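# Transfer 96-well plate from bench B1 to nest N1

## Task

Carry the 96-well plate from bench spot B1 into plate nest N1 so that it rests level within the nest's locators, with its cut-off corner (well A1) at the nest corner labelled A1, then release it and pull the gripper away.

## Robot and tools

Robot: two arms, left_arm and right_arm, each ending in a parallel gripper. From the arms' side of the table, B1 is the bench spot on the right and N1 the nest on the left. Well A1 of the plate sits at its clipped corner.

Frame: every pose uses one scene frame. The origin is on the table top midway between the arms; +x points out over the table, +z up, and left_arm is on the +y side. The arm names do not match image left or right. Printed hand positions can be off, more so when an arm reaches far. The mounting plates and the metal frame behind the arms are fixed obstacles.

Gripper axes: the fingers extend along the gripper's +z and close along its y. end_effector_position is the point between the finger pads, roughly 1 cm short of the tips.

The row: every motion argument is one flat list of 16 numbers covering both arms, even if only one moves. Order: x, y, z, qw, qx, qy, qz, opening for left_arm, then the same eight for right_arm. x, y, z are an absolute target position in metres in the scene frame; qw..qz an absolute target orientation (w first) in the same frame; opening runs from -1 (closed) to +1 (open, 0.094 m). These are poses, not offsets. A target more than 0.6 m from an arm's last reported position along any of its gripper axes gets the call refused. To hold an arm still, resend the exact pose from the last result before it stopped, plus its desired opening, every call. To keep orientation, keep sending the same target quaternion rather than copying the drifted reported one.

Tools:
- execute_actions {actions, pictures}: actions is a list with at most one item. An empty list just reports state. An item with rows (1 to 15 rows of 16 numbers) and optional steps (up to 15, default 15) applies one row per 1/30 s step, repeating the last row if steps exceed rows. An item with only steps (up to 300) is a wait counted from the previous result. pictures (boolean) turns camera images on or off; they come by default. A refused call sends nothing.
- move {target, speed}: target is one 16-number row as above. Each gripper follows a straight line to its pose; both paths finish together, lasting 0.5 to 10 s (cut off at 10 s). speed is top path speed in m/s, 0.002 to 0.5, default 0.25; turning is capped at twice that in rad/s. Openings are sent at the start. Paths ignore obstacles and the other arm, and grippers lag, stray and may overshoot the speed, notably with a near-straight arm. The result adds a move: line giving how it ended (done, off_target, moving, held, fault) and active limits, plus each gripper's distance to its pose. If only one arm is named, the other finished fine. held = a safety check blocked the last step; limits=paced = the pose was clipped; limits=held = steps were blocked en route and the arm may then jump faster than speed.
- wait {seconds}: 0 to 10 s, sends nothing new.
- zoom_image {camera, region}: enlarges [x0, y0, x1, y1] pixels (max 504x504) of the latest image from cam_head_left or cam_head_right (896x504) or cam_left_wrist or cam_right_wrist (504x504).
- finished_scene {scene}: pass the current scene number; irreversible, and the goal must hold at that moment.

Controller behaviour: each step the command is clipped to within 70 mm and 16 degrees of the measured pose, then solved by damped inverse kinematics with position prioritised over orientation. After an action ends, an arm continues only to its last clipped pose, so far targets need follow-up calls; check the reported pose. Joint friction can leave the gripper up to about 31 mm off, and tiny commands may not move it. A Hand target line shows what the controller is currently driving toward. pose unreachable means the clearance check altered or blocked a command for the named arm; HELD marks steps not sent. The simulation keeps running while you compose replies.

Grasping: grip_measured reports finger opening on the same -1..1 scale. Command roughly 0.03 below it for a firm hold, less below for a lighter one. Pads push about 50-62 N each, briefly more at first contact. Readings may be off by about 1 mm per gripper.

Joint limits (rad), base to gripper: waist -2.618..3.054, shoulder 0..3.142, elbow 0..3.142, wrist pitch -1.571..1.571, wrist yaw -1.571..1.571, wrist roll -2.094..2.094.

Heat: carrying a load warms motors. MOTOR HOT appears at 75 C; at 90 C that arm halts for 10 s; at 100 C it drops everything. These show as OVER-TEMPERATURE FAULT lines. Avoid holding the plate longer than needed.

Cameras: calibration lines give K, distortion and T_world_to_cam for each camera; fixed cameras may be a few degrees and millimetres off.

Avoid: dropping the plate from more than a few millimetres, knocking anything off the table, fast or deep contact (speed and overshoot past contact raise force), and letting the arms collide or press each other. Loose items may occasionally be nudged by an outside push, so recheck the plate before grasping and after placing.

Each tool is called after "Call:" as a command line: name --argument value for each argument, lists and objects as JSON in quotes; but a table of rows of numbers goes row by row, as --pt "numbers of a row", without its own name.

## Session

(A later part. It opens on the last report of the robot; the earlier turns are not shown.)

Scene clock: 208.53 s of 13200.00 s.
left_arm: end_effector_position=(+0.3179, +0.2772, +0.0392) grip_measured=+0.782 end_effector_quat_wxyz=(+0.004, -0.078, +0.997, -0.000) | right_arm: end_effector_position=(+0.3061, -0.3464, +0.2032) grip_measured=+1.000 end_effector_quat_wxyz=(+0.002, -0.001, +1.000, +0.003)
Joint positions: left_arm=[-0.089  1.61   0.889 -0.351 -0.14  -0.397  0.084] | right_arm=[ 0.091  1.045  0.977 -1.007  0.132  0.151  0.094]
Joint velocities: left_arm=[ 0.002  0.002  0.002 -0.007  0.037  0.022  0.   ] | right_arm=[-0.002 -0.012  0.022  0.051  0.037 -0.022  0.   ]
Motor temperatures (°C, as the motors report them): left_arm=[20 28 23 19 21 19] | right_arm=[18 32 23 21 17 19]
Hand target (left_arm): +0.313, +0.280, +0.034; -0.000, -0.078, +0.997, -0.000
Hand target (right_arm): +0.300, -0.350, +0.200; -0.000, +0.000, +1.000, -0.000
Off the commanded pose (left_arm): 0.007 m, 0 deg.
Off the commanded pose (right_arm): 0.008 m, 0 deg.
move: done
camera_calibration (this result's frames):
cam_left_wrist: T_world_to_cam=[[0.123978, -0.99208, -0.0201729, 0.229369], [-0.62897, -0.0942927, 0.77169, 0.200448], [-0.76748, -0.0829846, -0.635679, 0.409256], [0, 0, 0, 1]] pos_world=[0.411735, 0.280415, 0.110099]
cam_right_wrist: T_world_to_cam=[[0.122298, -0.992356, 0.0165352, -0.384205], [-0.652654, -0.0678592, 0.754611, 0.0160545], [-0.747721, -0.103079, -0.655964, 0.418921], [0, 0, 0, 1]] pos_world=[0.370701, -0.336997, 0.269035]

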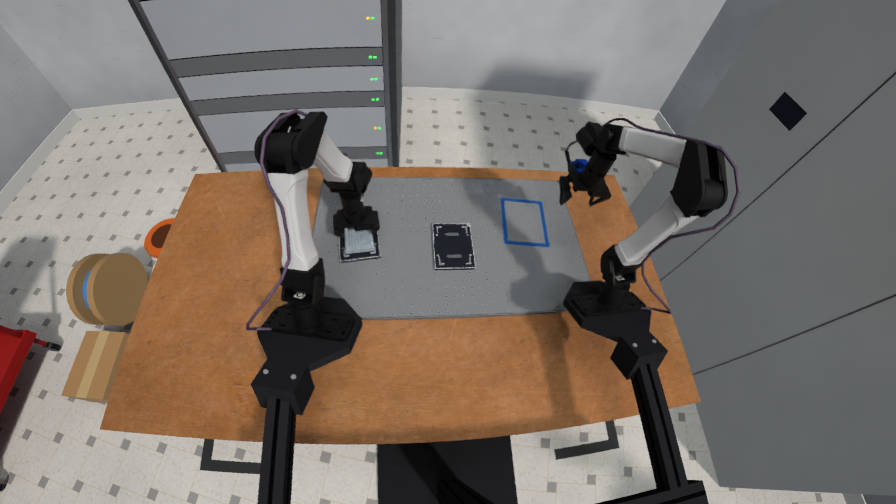

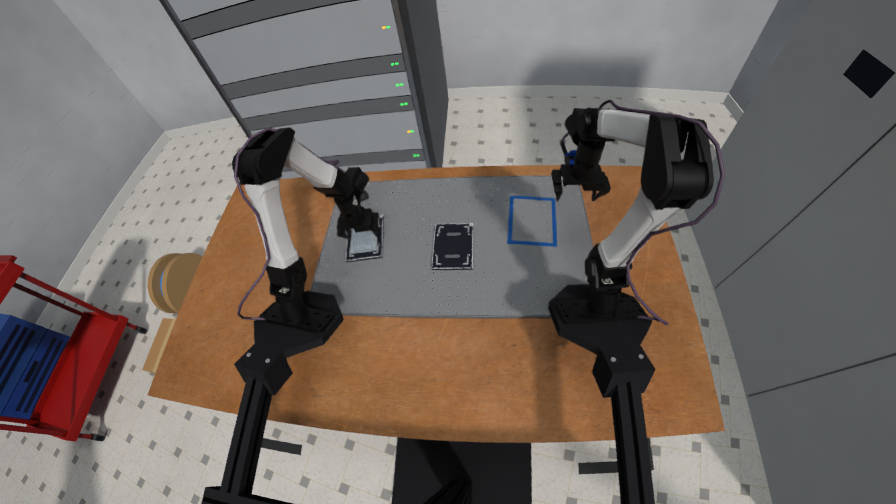

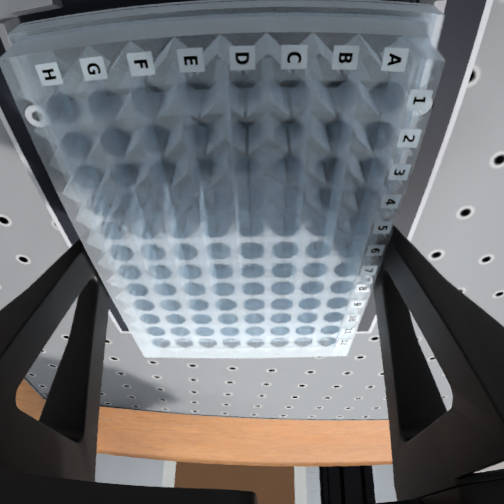

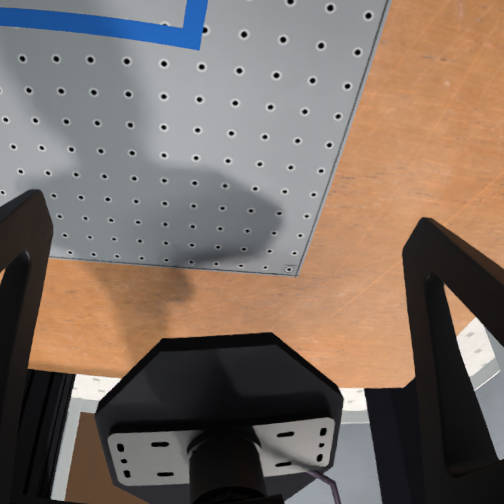

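Call:
move --target '[0.315,0.2815,0.10,0,-0.08,0.9968,0,0.7, 0.30,-0.35,0.2,0,0,1,0,1]' --speed 0.05

Call:
move --target '[0.314,0.2815,0.022,0,-0.08,0.9968,0,0.7, 0.30,-0.35,0.2,0,0,1,0,1]' --speed 0.02

Call:
zoom_image --camera "cam_head_left" --region '[310, 190, 410, 270]'

Call:
zoom_image --camera "cam_head_right" --region '[320, 190, 420, 270]'

Scene clock: 214.63 s of 13200.00 s.
left_arm: end_effector_position=(+0.3106, +0.2844, +0.0932) grip_measured=+0.782 end_effector_quat_wxyz=(-0.007, -0.079, +0.997, +0.002) | right_arm: end_effector_position=(+0.3061, -0.3464, +0.2032) grip_measured=+1.000 end_effector_quat_wxyz=(+0.002, -0.001, +1.000, +0.003)
Joint positions: left_arm=[-0.095  1.428  0.914 -0.58  -0.14  -0.407  0.084] | right_arm=[ 0.091  1.045  0.977 -1.007  0.132  0.151  0.094]
Joint velocities: left_arm=[-0.002 -0.007 -0.007 -0.022  0.007 -0.051 -0.   ] | right_arm=[ 0.007 -0.012 -0.017  0.037  0.007 -0.022  0.   ]
Motor temperatures (°C, as the motors report them): left_arm=[20 28 23 19 21 19] | right_arm=[18 32 23 21 17 19]
Hand target (left_arm): +0.315, +0.282, +0.101; +0.000, -0.080, +0.997, -0.000
Hand target (right_arm): +0.300, -0.350, +0.200; -0.000, +0.000, +1.000, -0.000
Off the commanded pose (left_arm): 0.009 m, 1 deg.
Off the commanded pose (right_arm): 0.008 m, 0 deg.
After step 90, 1.40 s passed at rest.
move: done
camera_calibration (this result's frames):
cam_left_wrist: T_world_to_cam=[[0.125557, -0.991779, -0.0246835, 0.23835], [-0.612836, -0.0971016, 0.784222, 0.149524], [-0.780172, -0.0833379, -0.619989, 0.441203], [0, 0, 0, 1]] pos_world=[0.405921, 0.287679, 0.162165]
cam_right_wrist: T_world_to_cam=[[0.122298, -0.992356, 0.0165352, -0.384205], [-0.652654, -0.0678592, 0.754611, 0.0160545], [-0.747721, -0.103079, -0.655964, 0.418921], [0, 0, 0, 1]] pos_world=[0.370701, -0.336997, 0.269035]

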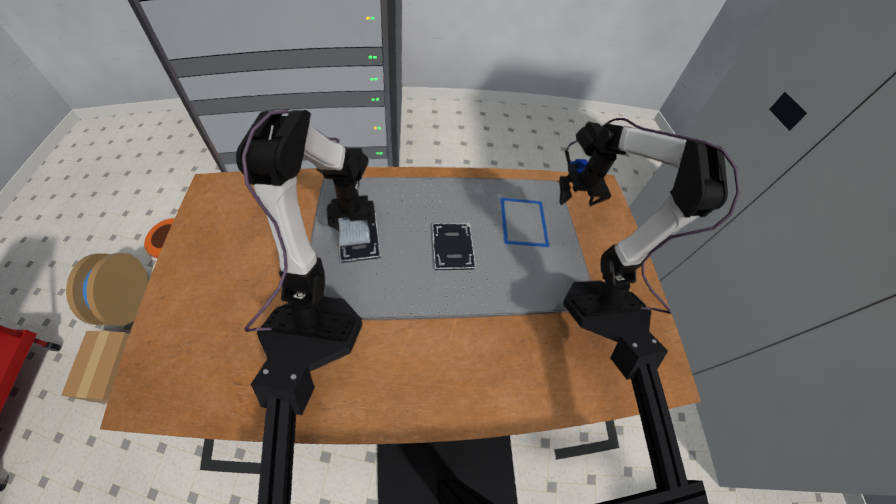

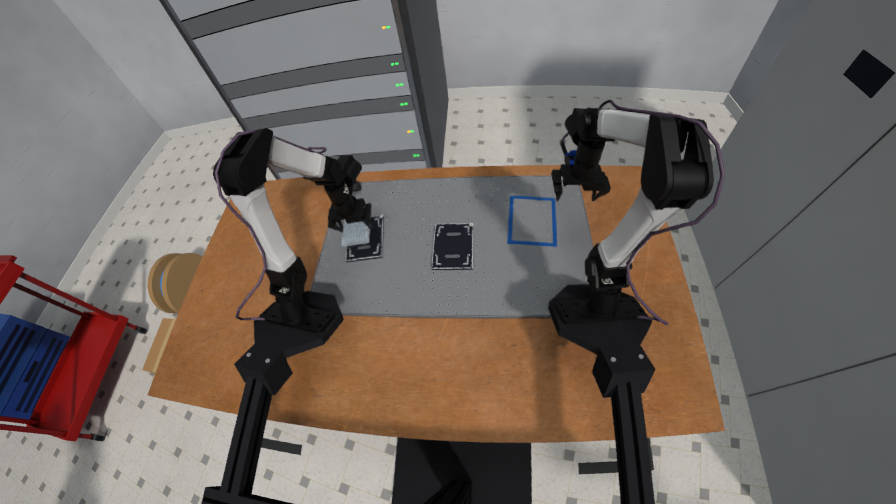

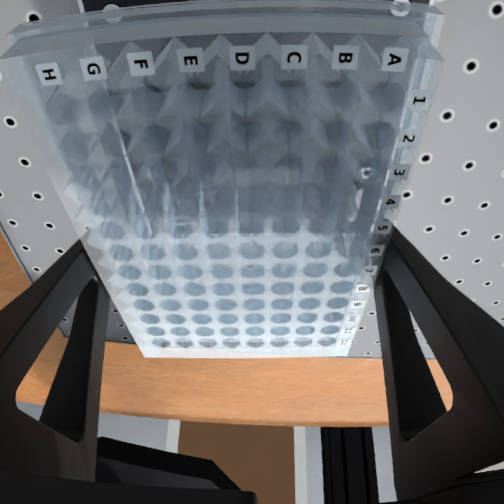

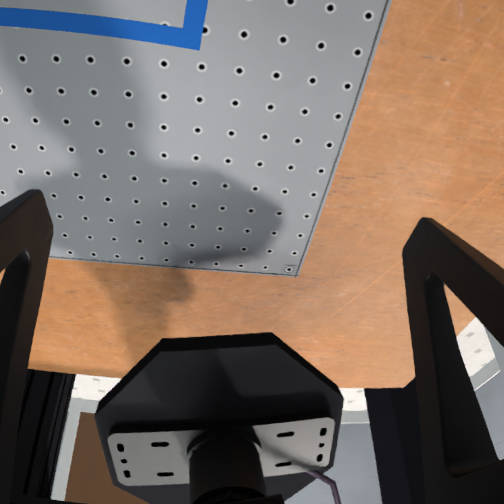

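Scene clock: 218.43 s of 13200.00 s.
left_arm: end_effector_position=(+0.3179, +0.2790, +0.0335) grip_measured=+0.781 end_effector_quat_wxyz=(+0.003, -0.080, +0.997, -0.001) | right_arm: end_effector_position=(+0.3061, -0.3464, +0.2032) grip_measured=+1.000 end_effector_quat_wxyz=(+0.002, -0.001, +1.000, +0.003)
Joint positions: left_arm=[-0.078  1.628  0.887 -0.33  -0.132 -0.39   0.084] | right_arm=[ 0.091  1.045  0.977 -1.007  0.132  0.151  0.094]
Joint velocities: left_arm=[ 0.007 -0.002 -0.002  0.022 -0.022  0.051  0.001] | right_arm=[-0.007  0.007 -0.027 -0.037 -0.007 -0.066  0.   ]
Motor temperatures (°C, as the motors report them): left_arm=[20 28 23 19 21 19] | right_arm=[18 32 23 21 17 19]
Hand target (left_arm): +0.313, +0.281, +0.022; -0.000, -0.080, +0.997, -0.000
Hand target (right_arm): +0.300, -0.350, +0.200; -0.000, +0.000, +1.000, -0.000
Off the commanded pose (left_arm): 0.012 m, 0 deg.
Off the commanded pose (right_arm): 0.008 m, 0 deg.
move: off_target (left_arm)
camera_calibration (this result's frames):
cam_left_wrist: T_world_to_cam=[[0.126822, -0.991757, -0.0182876, 0.230065], [-0.627641, -0.0945092, 0.772745, 0.204641], [-0.768103, -0.0865227, -0.634454, 0.406994], [0, 0, 0, 1]] pos_world=[0.411877, 0.282723, 0.104291]
cam_right_wrist: T_world_to_cam=[[0.122298, -0.992356, 0.0165352, -0.384205], [-0.652654, -0.0678592, 0.754611, 0.0160545], [-0.747721, -0.103079, -0.655964, 0.418921], [0, 0, 0, 1]] pos_world=[0.370701, -0.336997, 0.269035]

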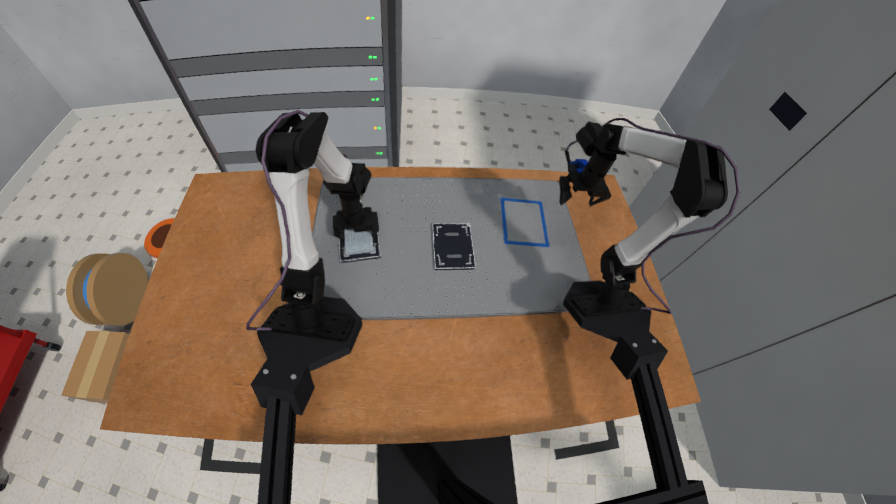

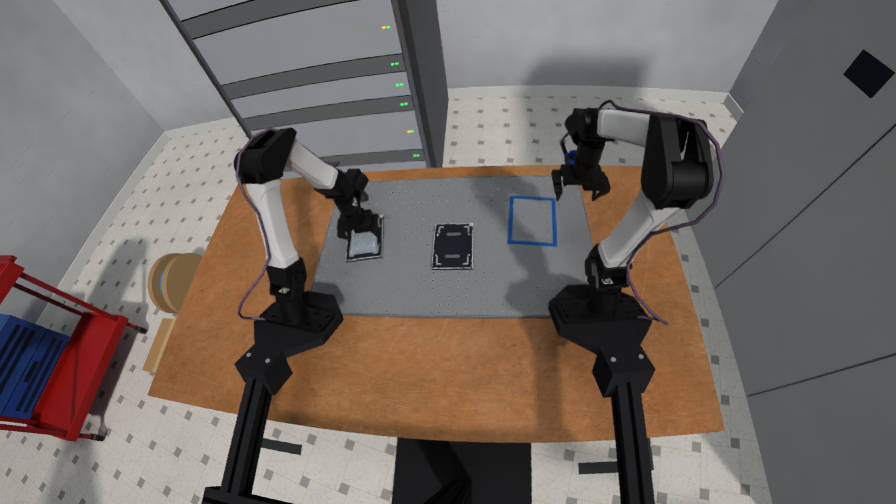

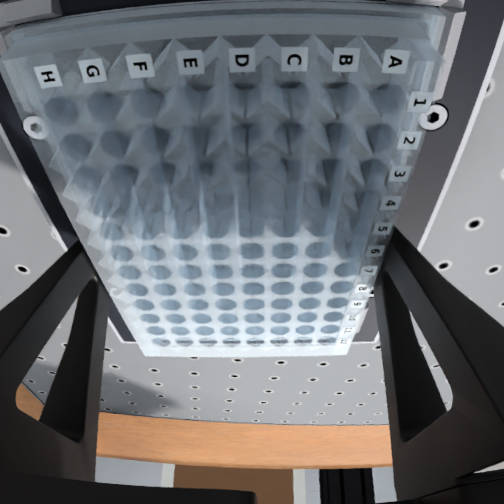

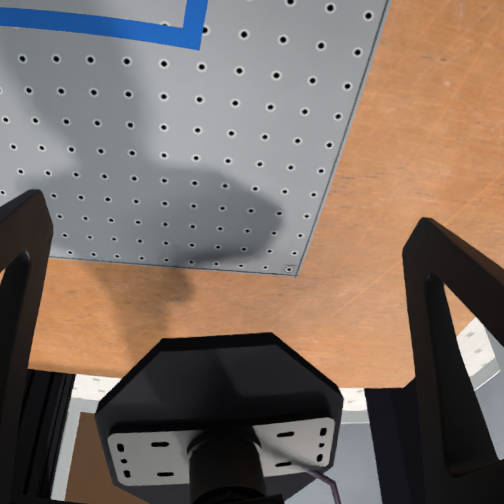

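Region (310, 190, 410, 270) of cam_head_left's 896x504 image, scaled by 5.040, with more detail than that image has; it fills the top 403 rows of this view, and the rest is white.

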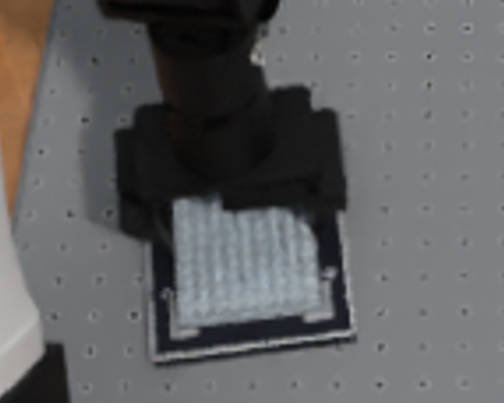

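Region (320, 190, 420, 270) of cam_head_right's 896x504 image, scaled by 5.040, with more detail than that image has; it fills the top 403 rows of this view, and the rest is white.

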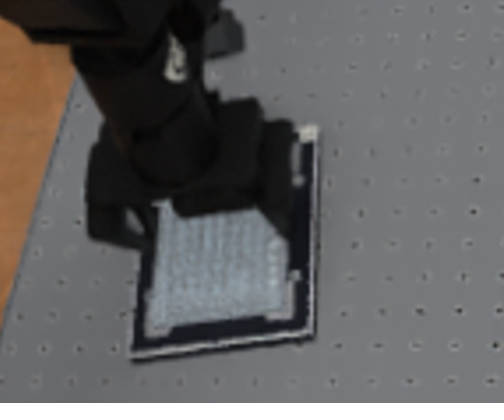

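Call:
move --target '[0.314,0.2815,0.028,0,-0.08,0.9968,0,1, 0.30,-0.35,0.2,0,0,1,0,1]' --speed 0.01

Call:
move --target '[0.33,0.2815,0.16,0,-0.08,0.9968,0,1, 0.30,-0.35,0.2,0,0,1,0,1]' --speed 0.08

Call:
zoom_image --camera "cam_head_right" --region '[320, 190, 420, 270]'

Scene clock: 222.67 s of 13200.00 s.
left_arm: end_effector_position=(+0.3177, +0.2791, +0.0336) grip_measured=+1.000 end_effector_quat_wxyz=(+0.002, -0.080, +0.997, -0.001) | right_arm: end_effector_position=(+0.3061, -0.3464, +0.2032) grip_measured=+1.000 end_effector_quat_wxyz=(+0.002, -0.001, +1.000, +0.003)
Joint positions: left_arm=[-0.078  1.628  0.887 -0.331 -0.132 -0.39   0.094] | right_arm=[ 0.091  1.045  0.977 -1.007  0.132  0.151  0.094]
Joint velocities: left_arm=[ 0.007  0.002 -0.012  0.007 -0.022 -0.037  0.   ] | right_arm=[-0.002  0.012 -0.012  0.022  0.051 -0.022  0.   ]
Motor temperatures (°C, as the motors report them): left_arm=[20 28 23 20 21 19] | right_arm=[18 32 23 21 17 19]
Hand target (left_arm): +0.314, +0.282, +0.028; -0.000, -0.080, +0.997, +0.000
Hand target (right_arm): +0.300, -0.350, +0.200; -0.000, +0.000, +1.000, -0.000
Off the commanded pose (left_arm): 0.007 m, 0 deg.
Off the commanded pose (right_arm): 0.008 m, 0 deg.
After step 90, 0.23 s passed at rest.
move: done
camera_calibration (this result's frames):
cam_left_wrist: T_world_to_cam=[[0.126708, -0.991767, -0.0185529, 0.230195], [-0.627082, -0.0945799, 0.77319, 0.204279], [-0.768579, -0.0863351, -0.633903, 0.407004], [0, 0, 0, 1]] pos_world=[0.411747, 0.282759, 0.104325]
cam_right_wrist: T_world_to_cam=[[0.122298, -0.992356, 0.0165352, -0.384205], [-0.652654, -0.0678592, 0.754611, 0.0160545], [-0.747721, -0.103079, -0.655964, 0.418921], [0, 0, 0, 1]] pos_world=[0.370701, -0.336997, 0.269035]

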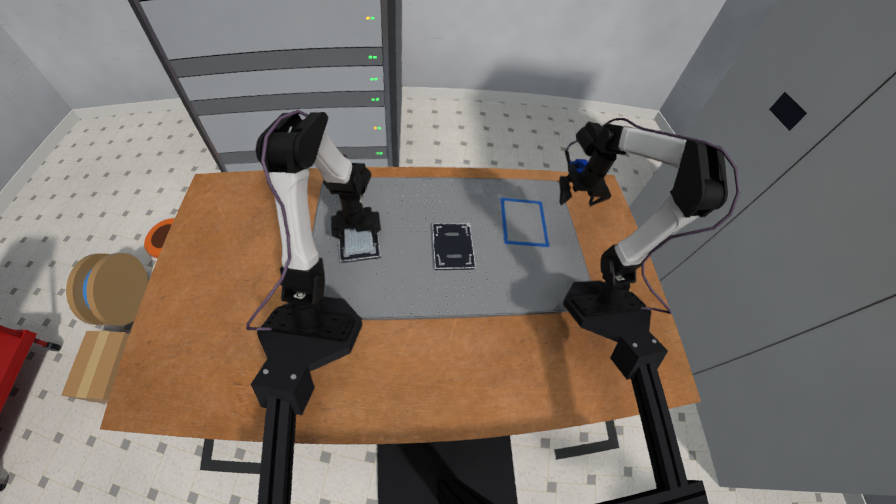

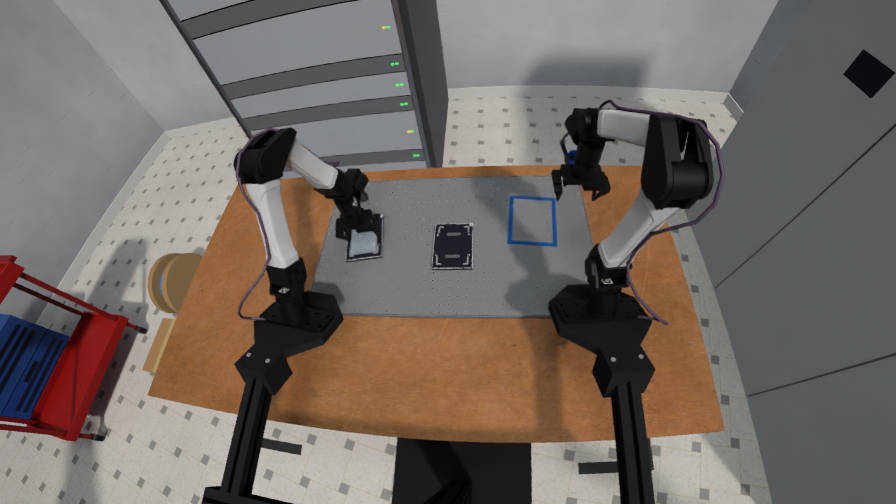

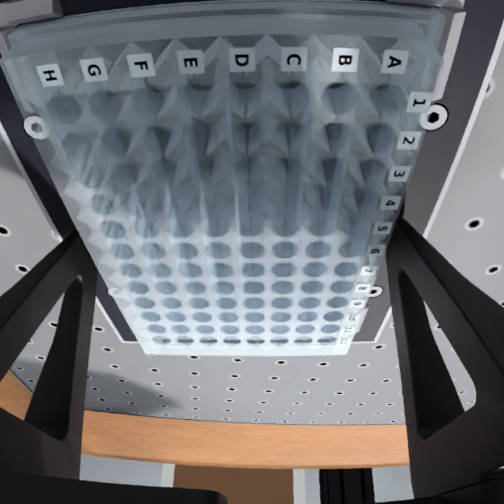

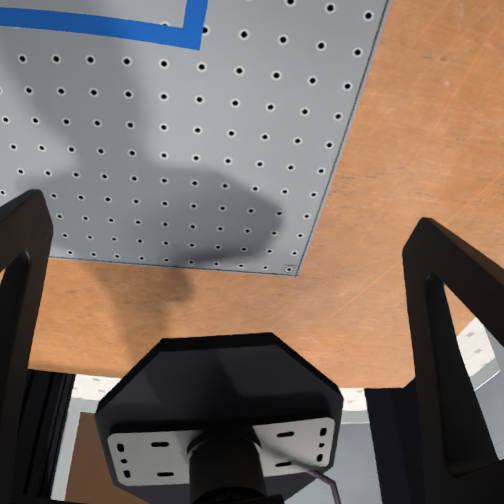

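Scene clock: 224.80 s of 13200.00 s.
left_arm: end_effector_position=(+0.3281, +0.2833, +0.1538) grip_measured=+1.000 end_effector_quat_wxyz=(-0.005, -0.080, +0.997, +0.000) | right_arm: end_effector_position=(+0.3061, -0.3464, +0.2032) grip_measured=+1.000 end_effector_quat_wxyz=(+0.002, -0.001, +1.000, +0.003)
Joint positions: left_arm=[-0.115  1.338  1.087 -0.842 -0.147 -0.425  0.094] | right_arm=[ 0.091  1.045  0.977 -1.007  0.132  0.151  0.094]
Joint velocities: left_arm=[-0.002  0.002  0.007 -0.007  0.037 -0.007  0.   ] | right_arm=[-0.002 -0.002 -0.012 -0.051  0.051 -0.037  0.   ]
Motor temperatures (°C, as the motors report them): left_arm=[20 28 24 19 21 19] | right_arm=[18 32 23 21 17 19]
Hand target (left_arm): +0.330, +0.282, +0.161; +0.000, -0.080, +0.997, +0.000
Hand target (right_arm): +0.300, -0.350, +0.200; -0.000, +0.000, +1.000, -0.000
Off the commanded pose (left_arm): 0.007 m, 1 deg.
Off the commanded pose (right_arm): 0.008 m, 0 deg.
move: done
camera_calibration (this result's frames):
cam_left_wrist: T_world_to_cam=[[0.125985, -0.991801, -0.021398, 0.235962], [-0.615192, -0.0950306, 0.782629, 0.113026], [-0.778246, -0.0854354, -0.622121, 0.492563], [0, 0, 0, 1]] pos_world=[0.42314, 0.286851, 0.223026]
cam_right_wrist: T_world_to_cam=[[0.122298, -0.992356, 0.0165352, -0.384205], [-0.652654, -0.0678592, 0.754611, 0.0160545], [-0.747721, -0.103079, -0.655964, 0.418921], [0, 0, 0, 1]] pos_world=[0.370701, -0.336997, 0.269035]

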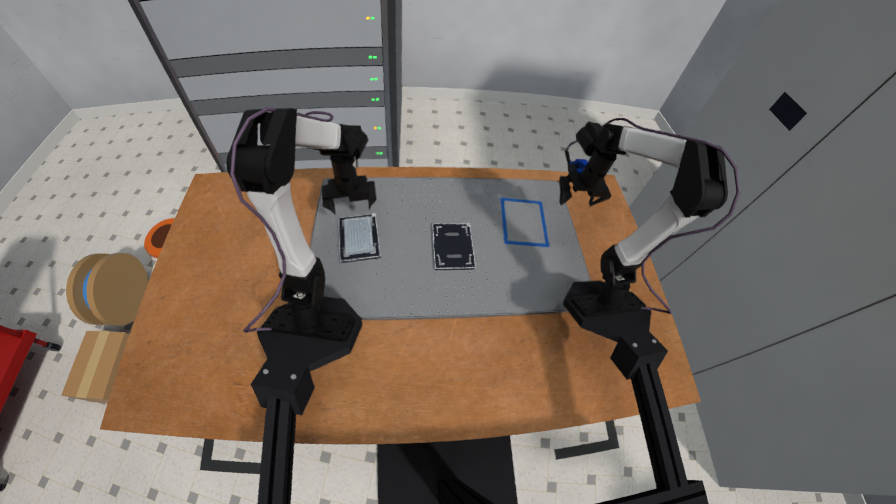

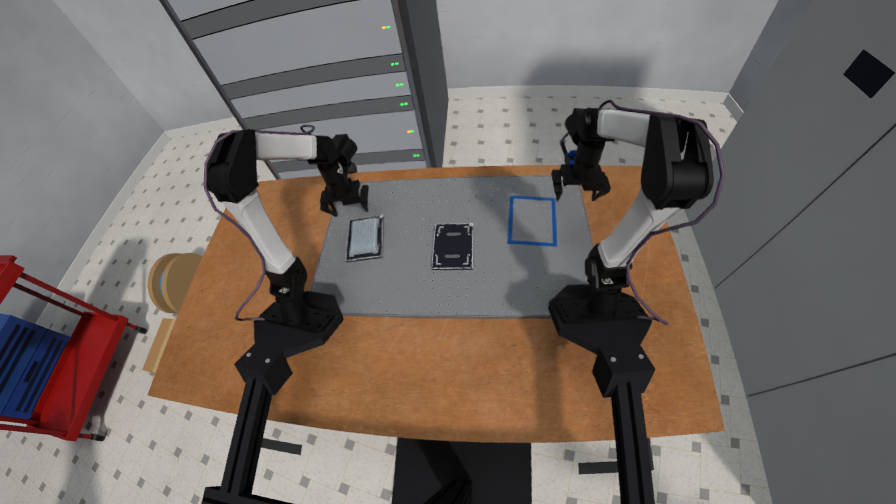

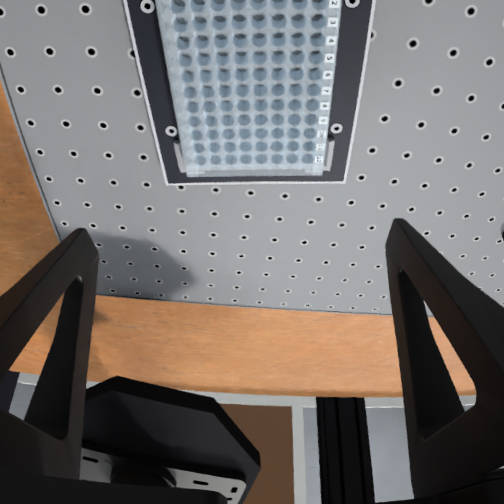

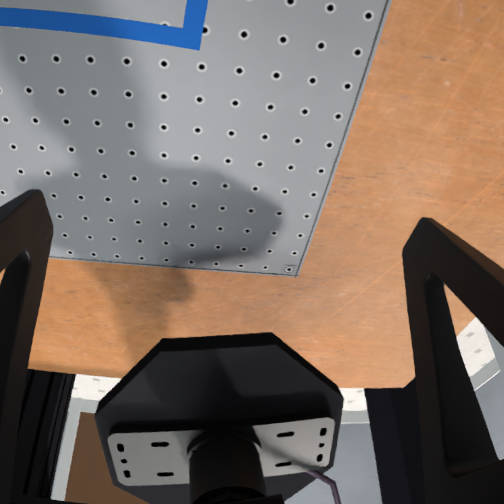

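Region (320, 190, 420, 270) of cam_head_right's 896x504 image, scaled by 5.040, with more detail than that image has; it fills the top 403 rows of this view, and the rest is white.

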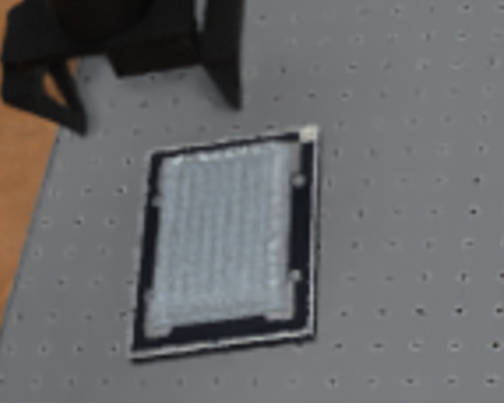

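Looks seated and centred.

Call:
finished_scene --scene 1

The scene is finished: the task was done.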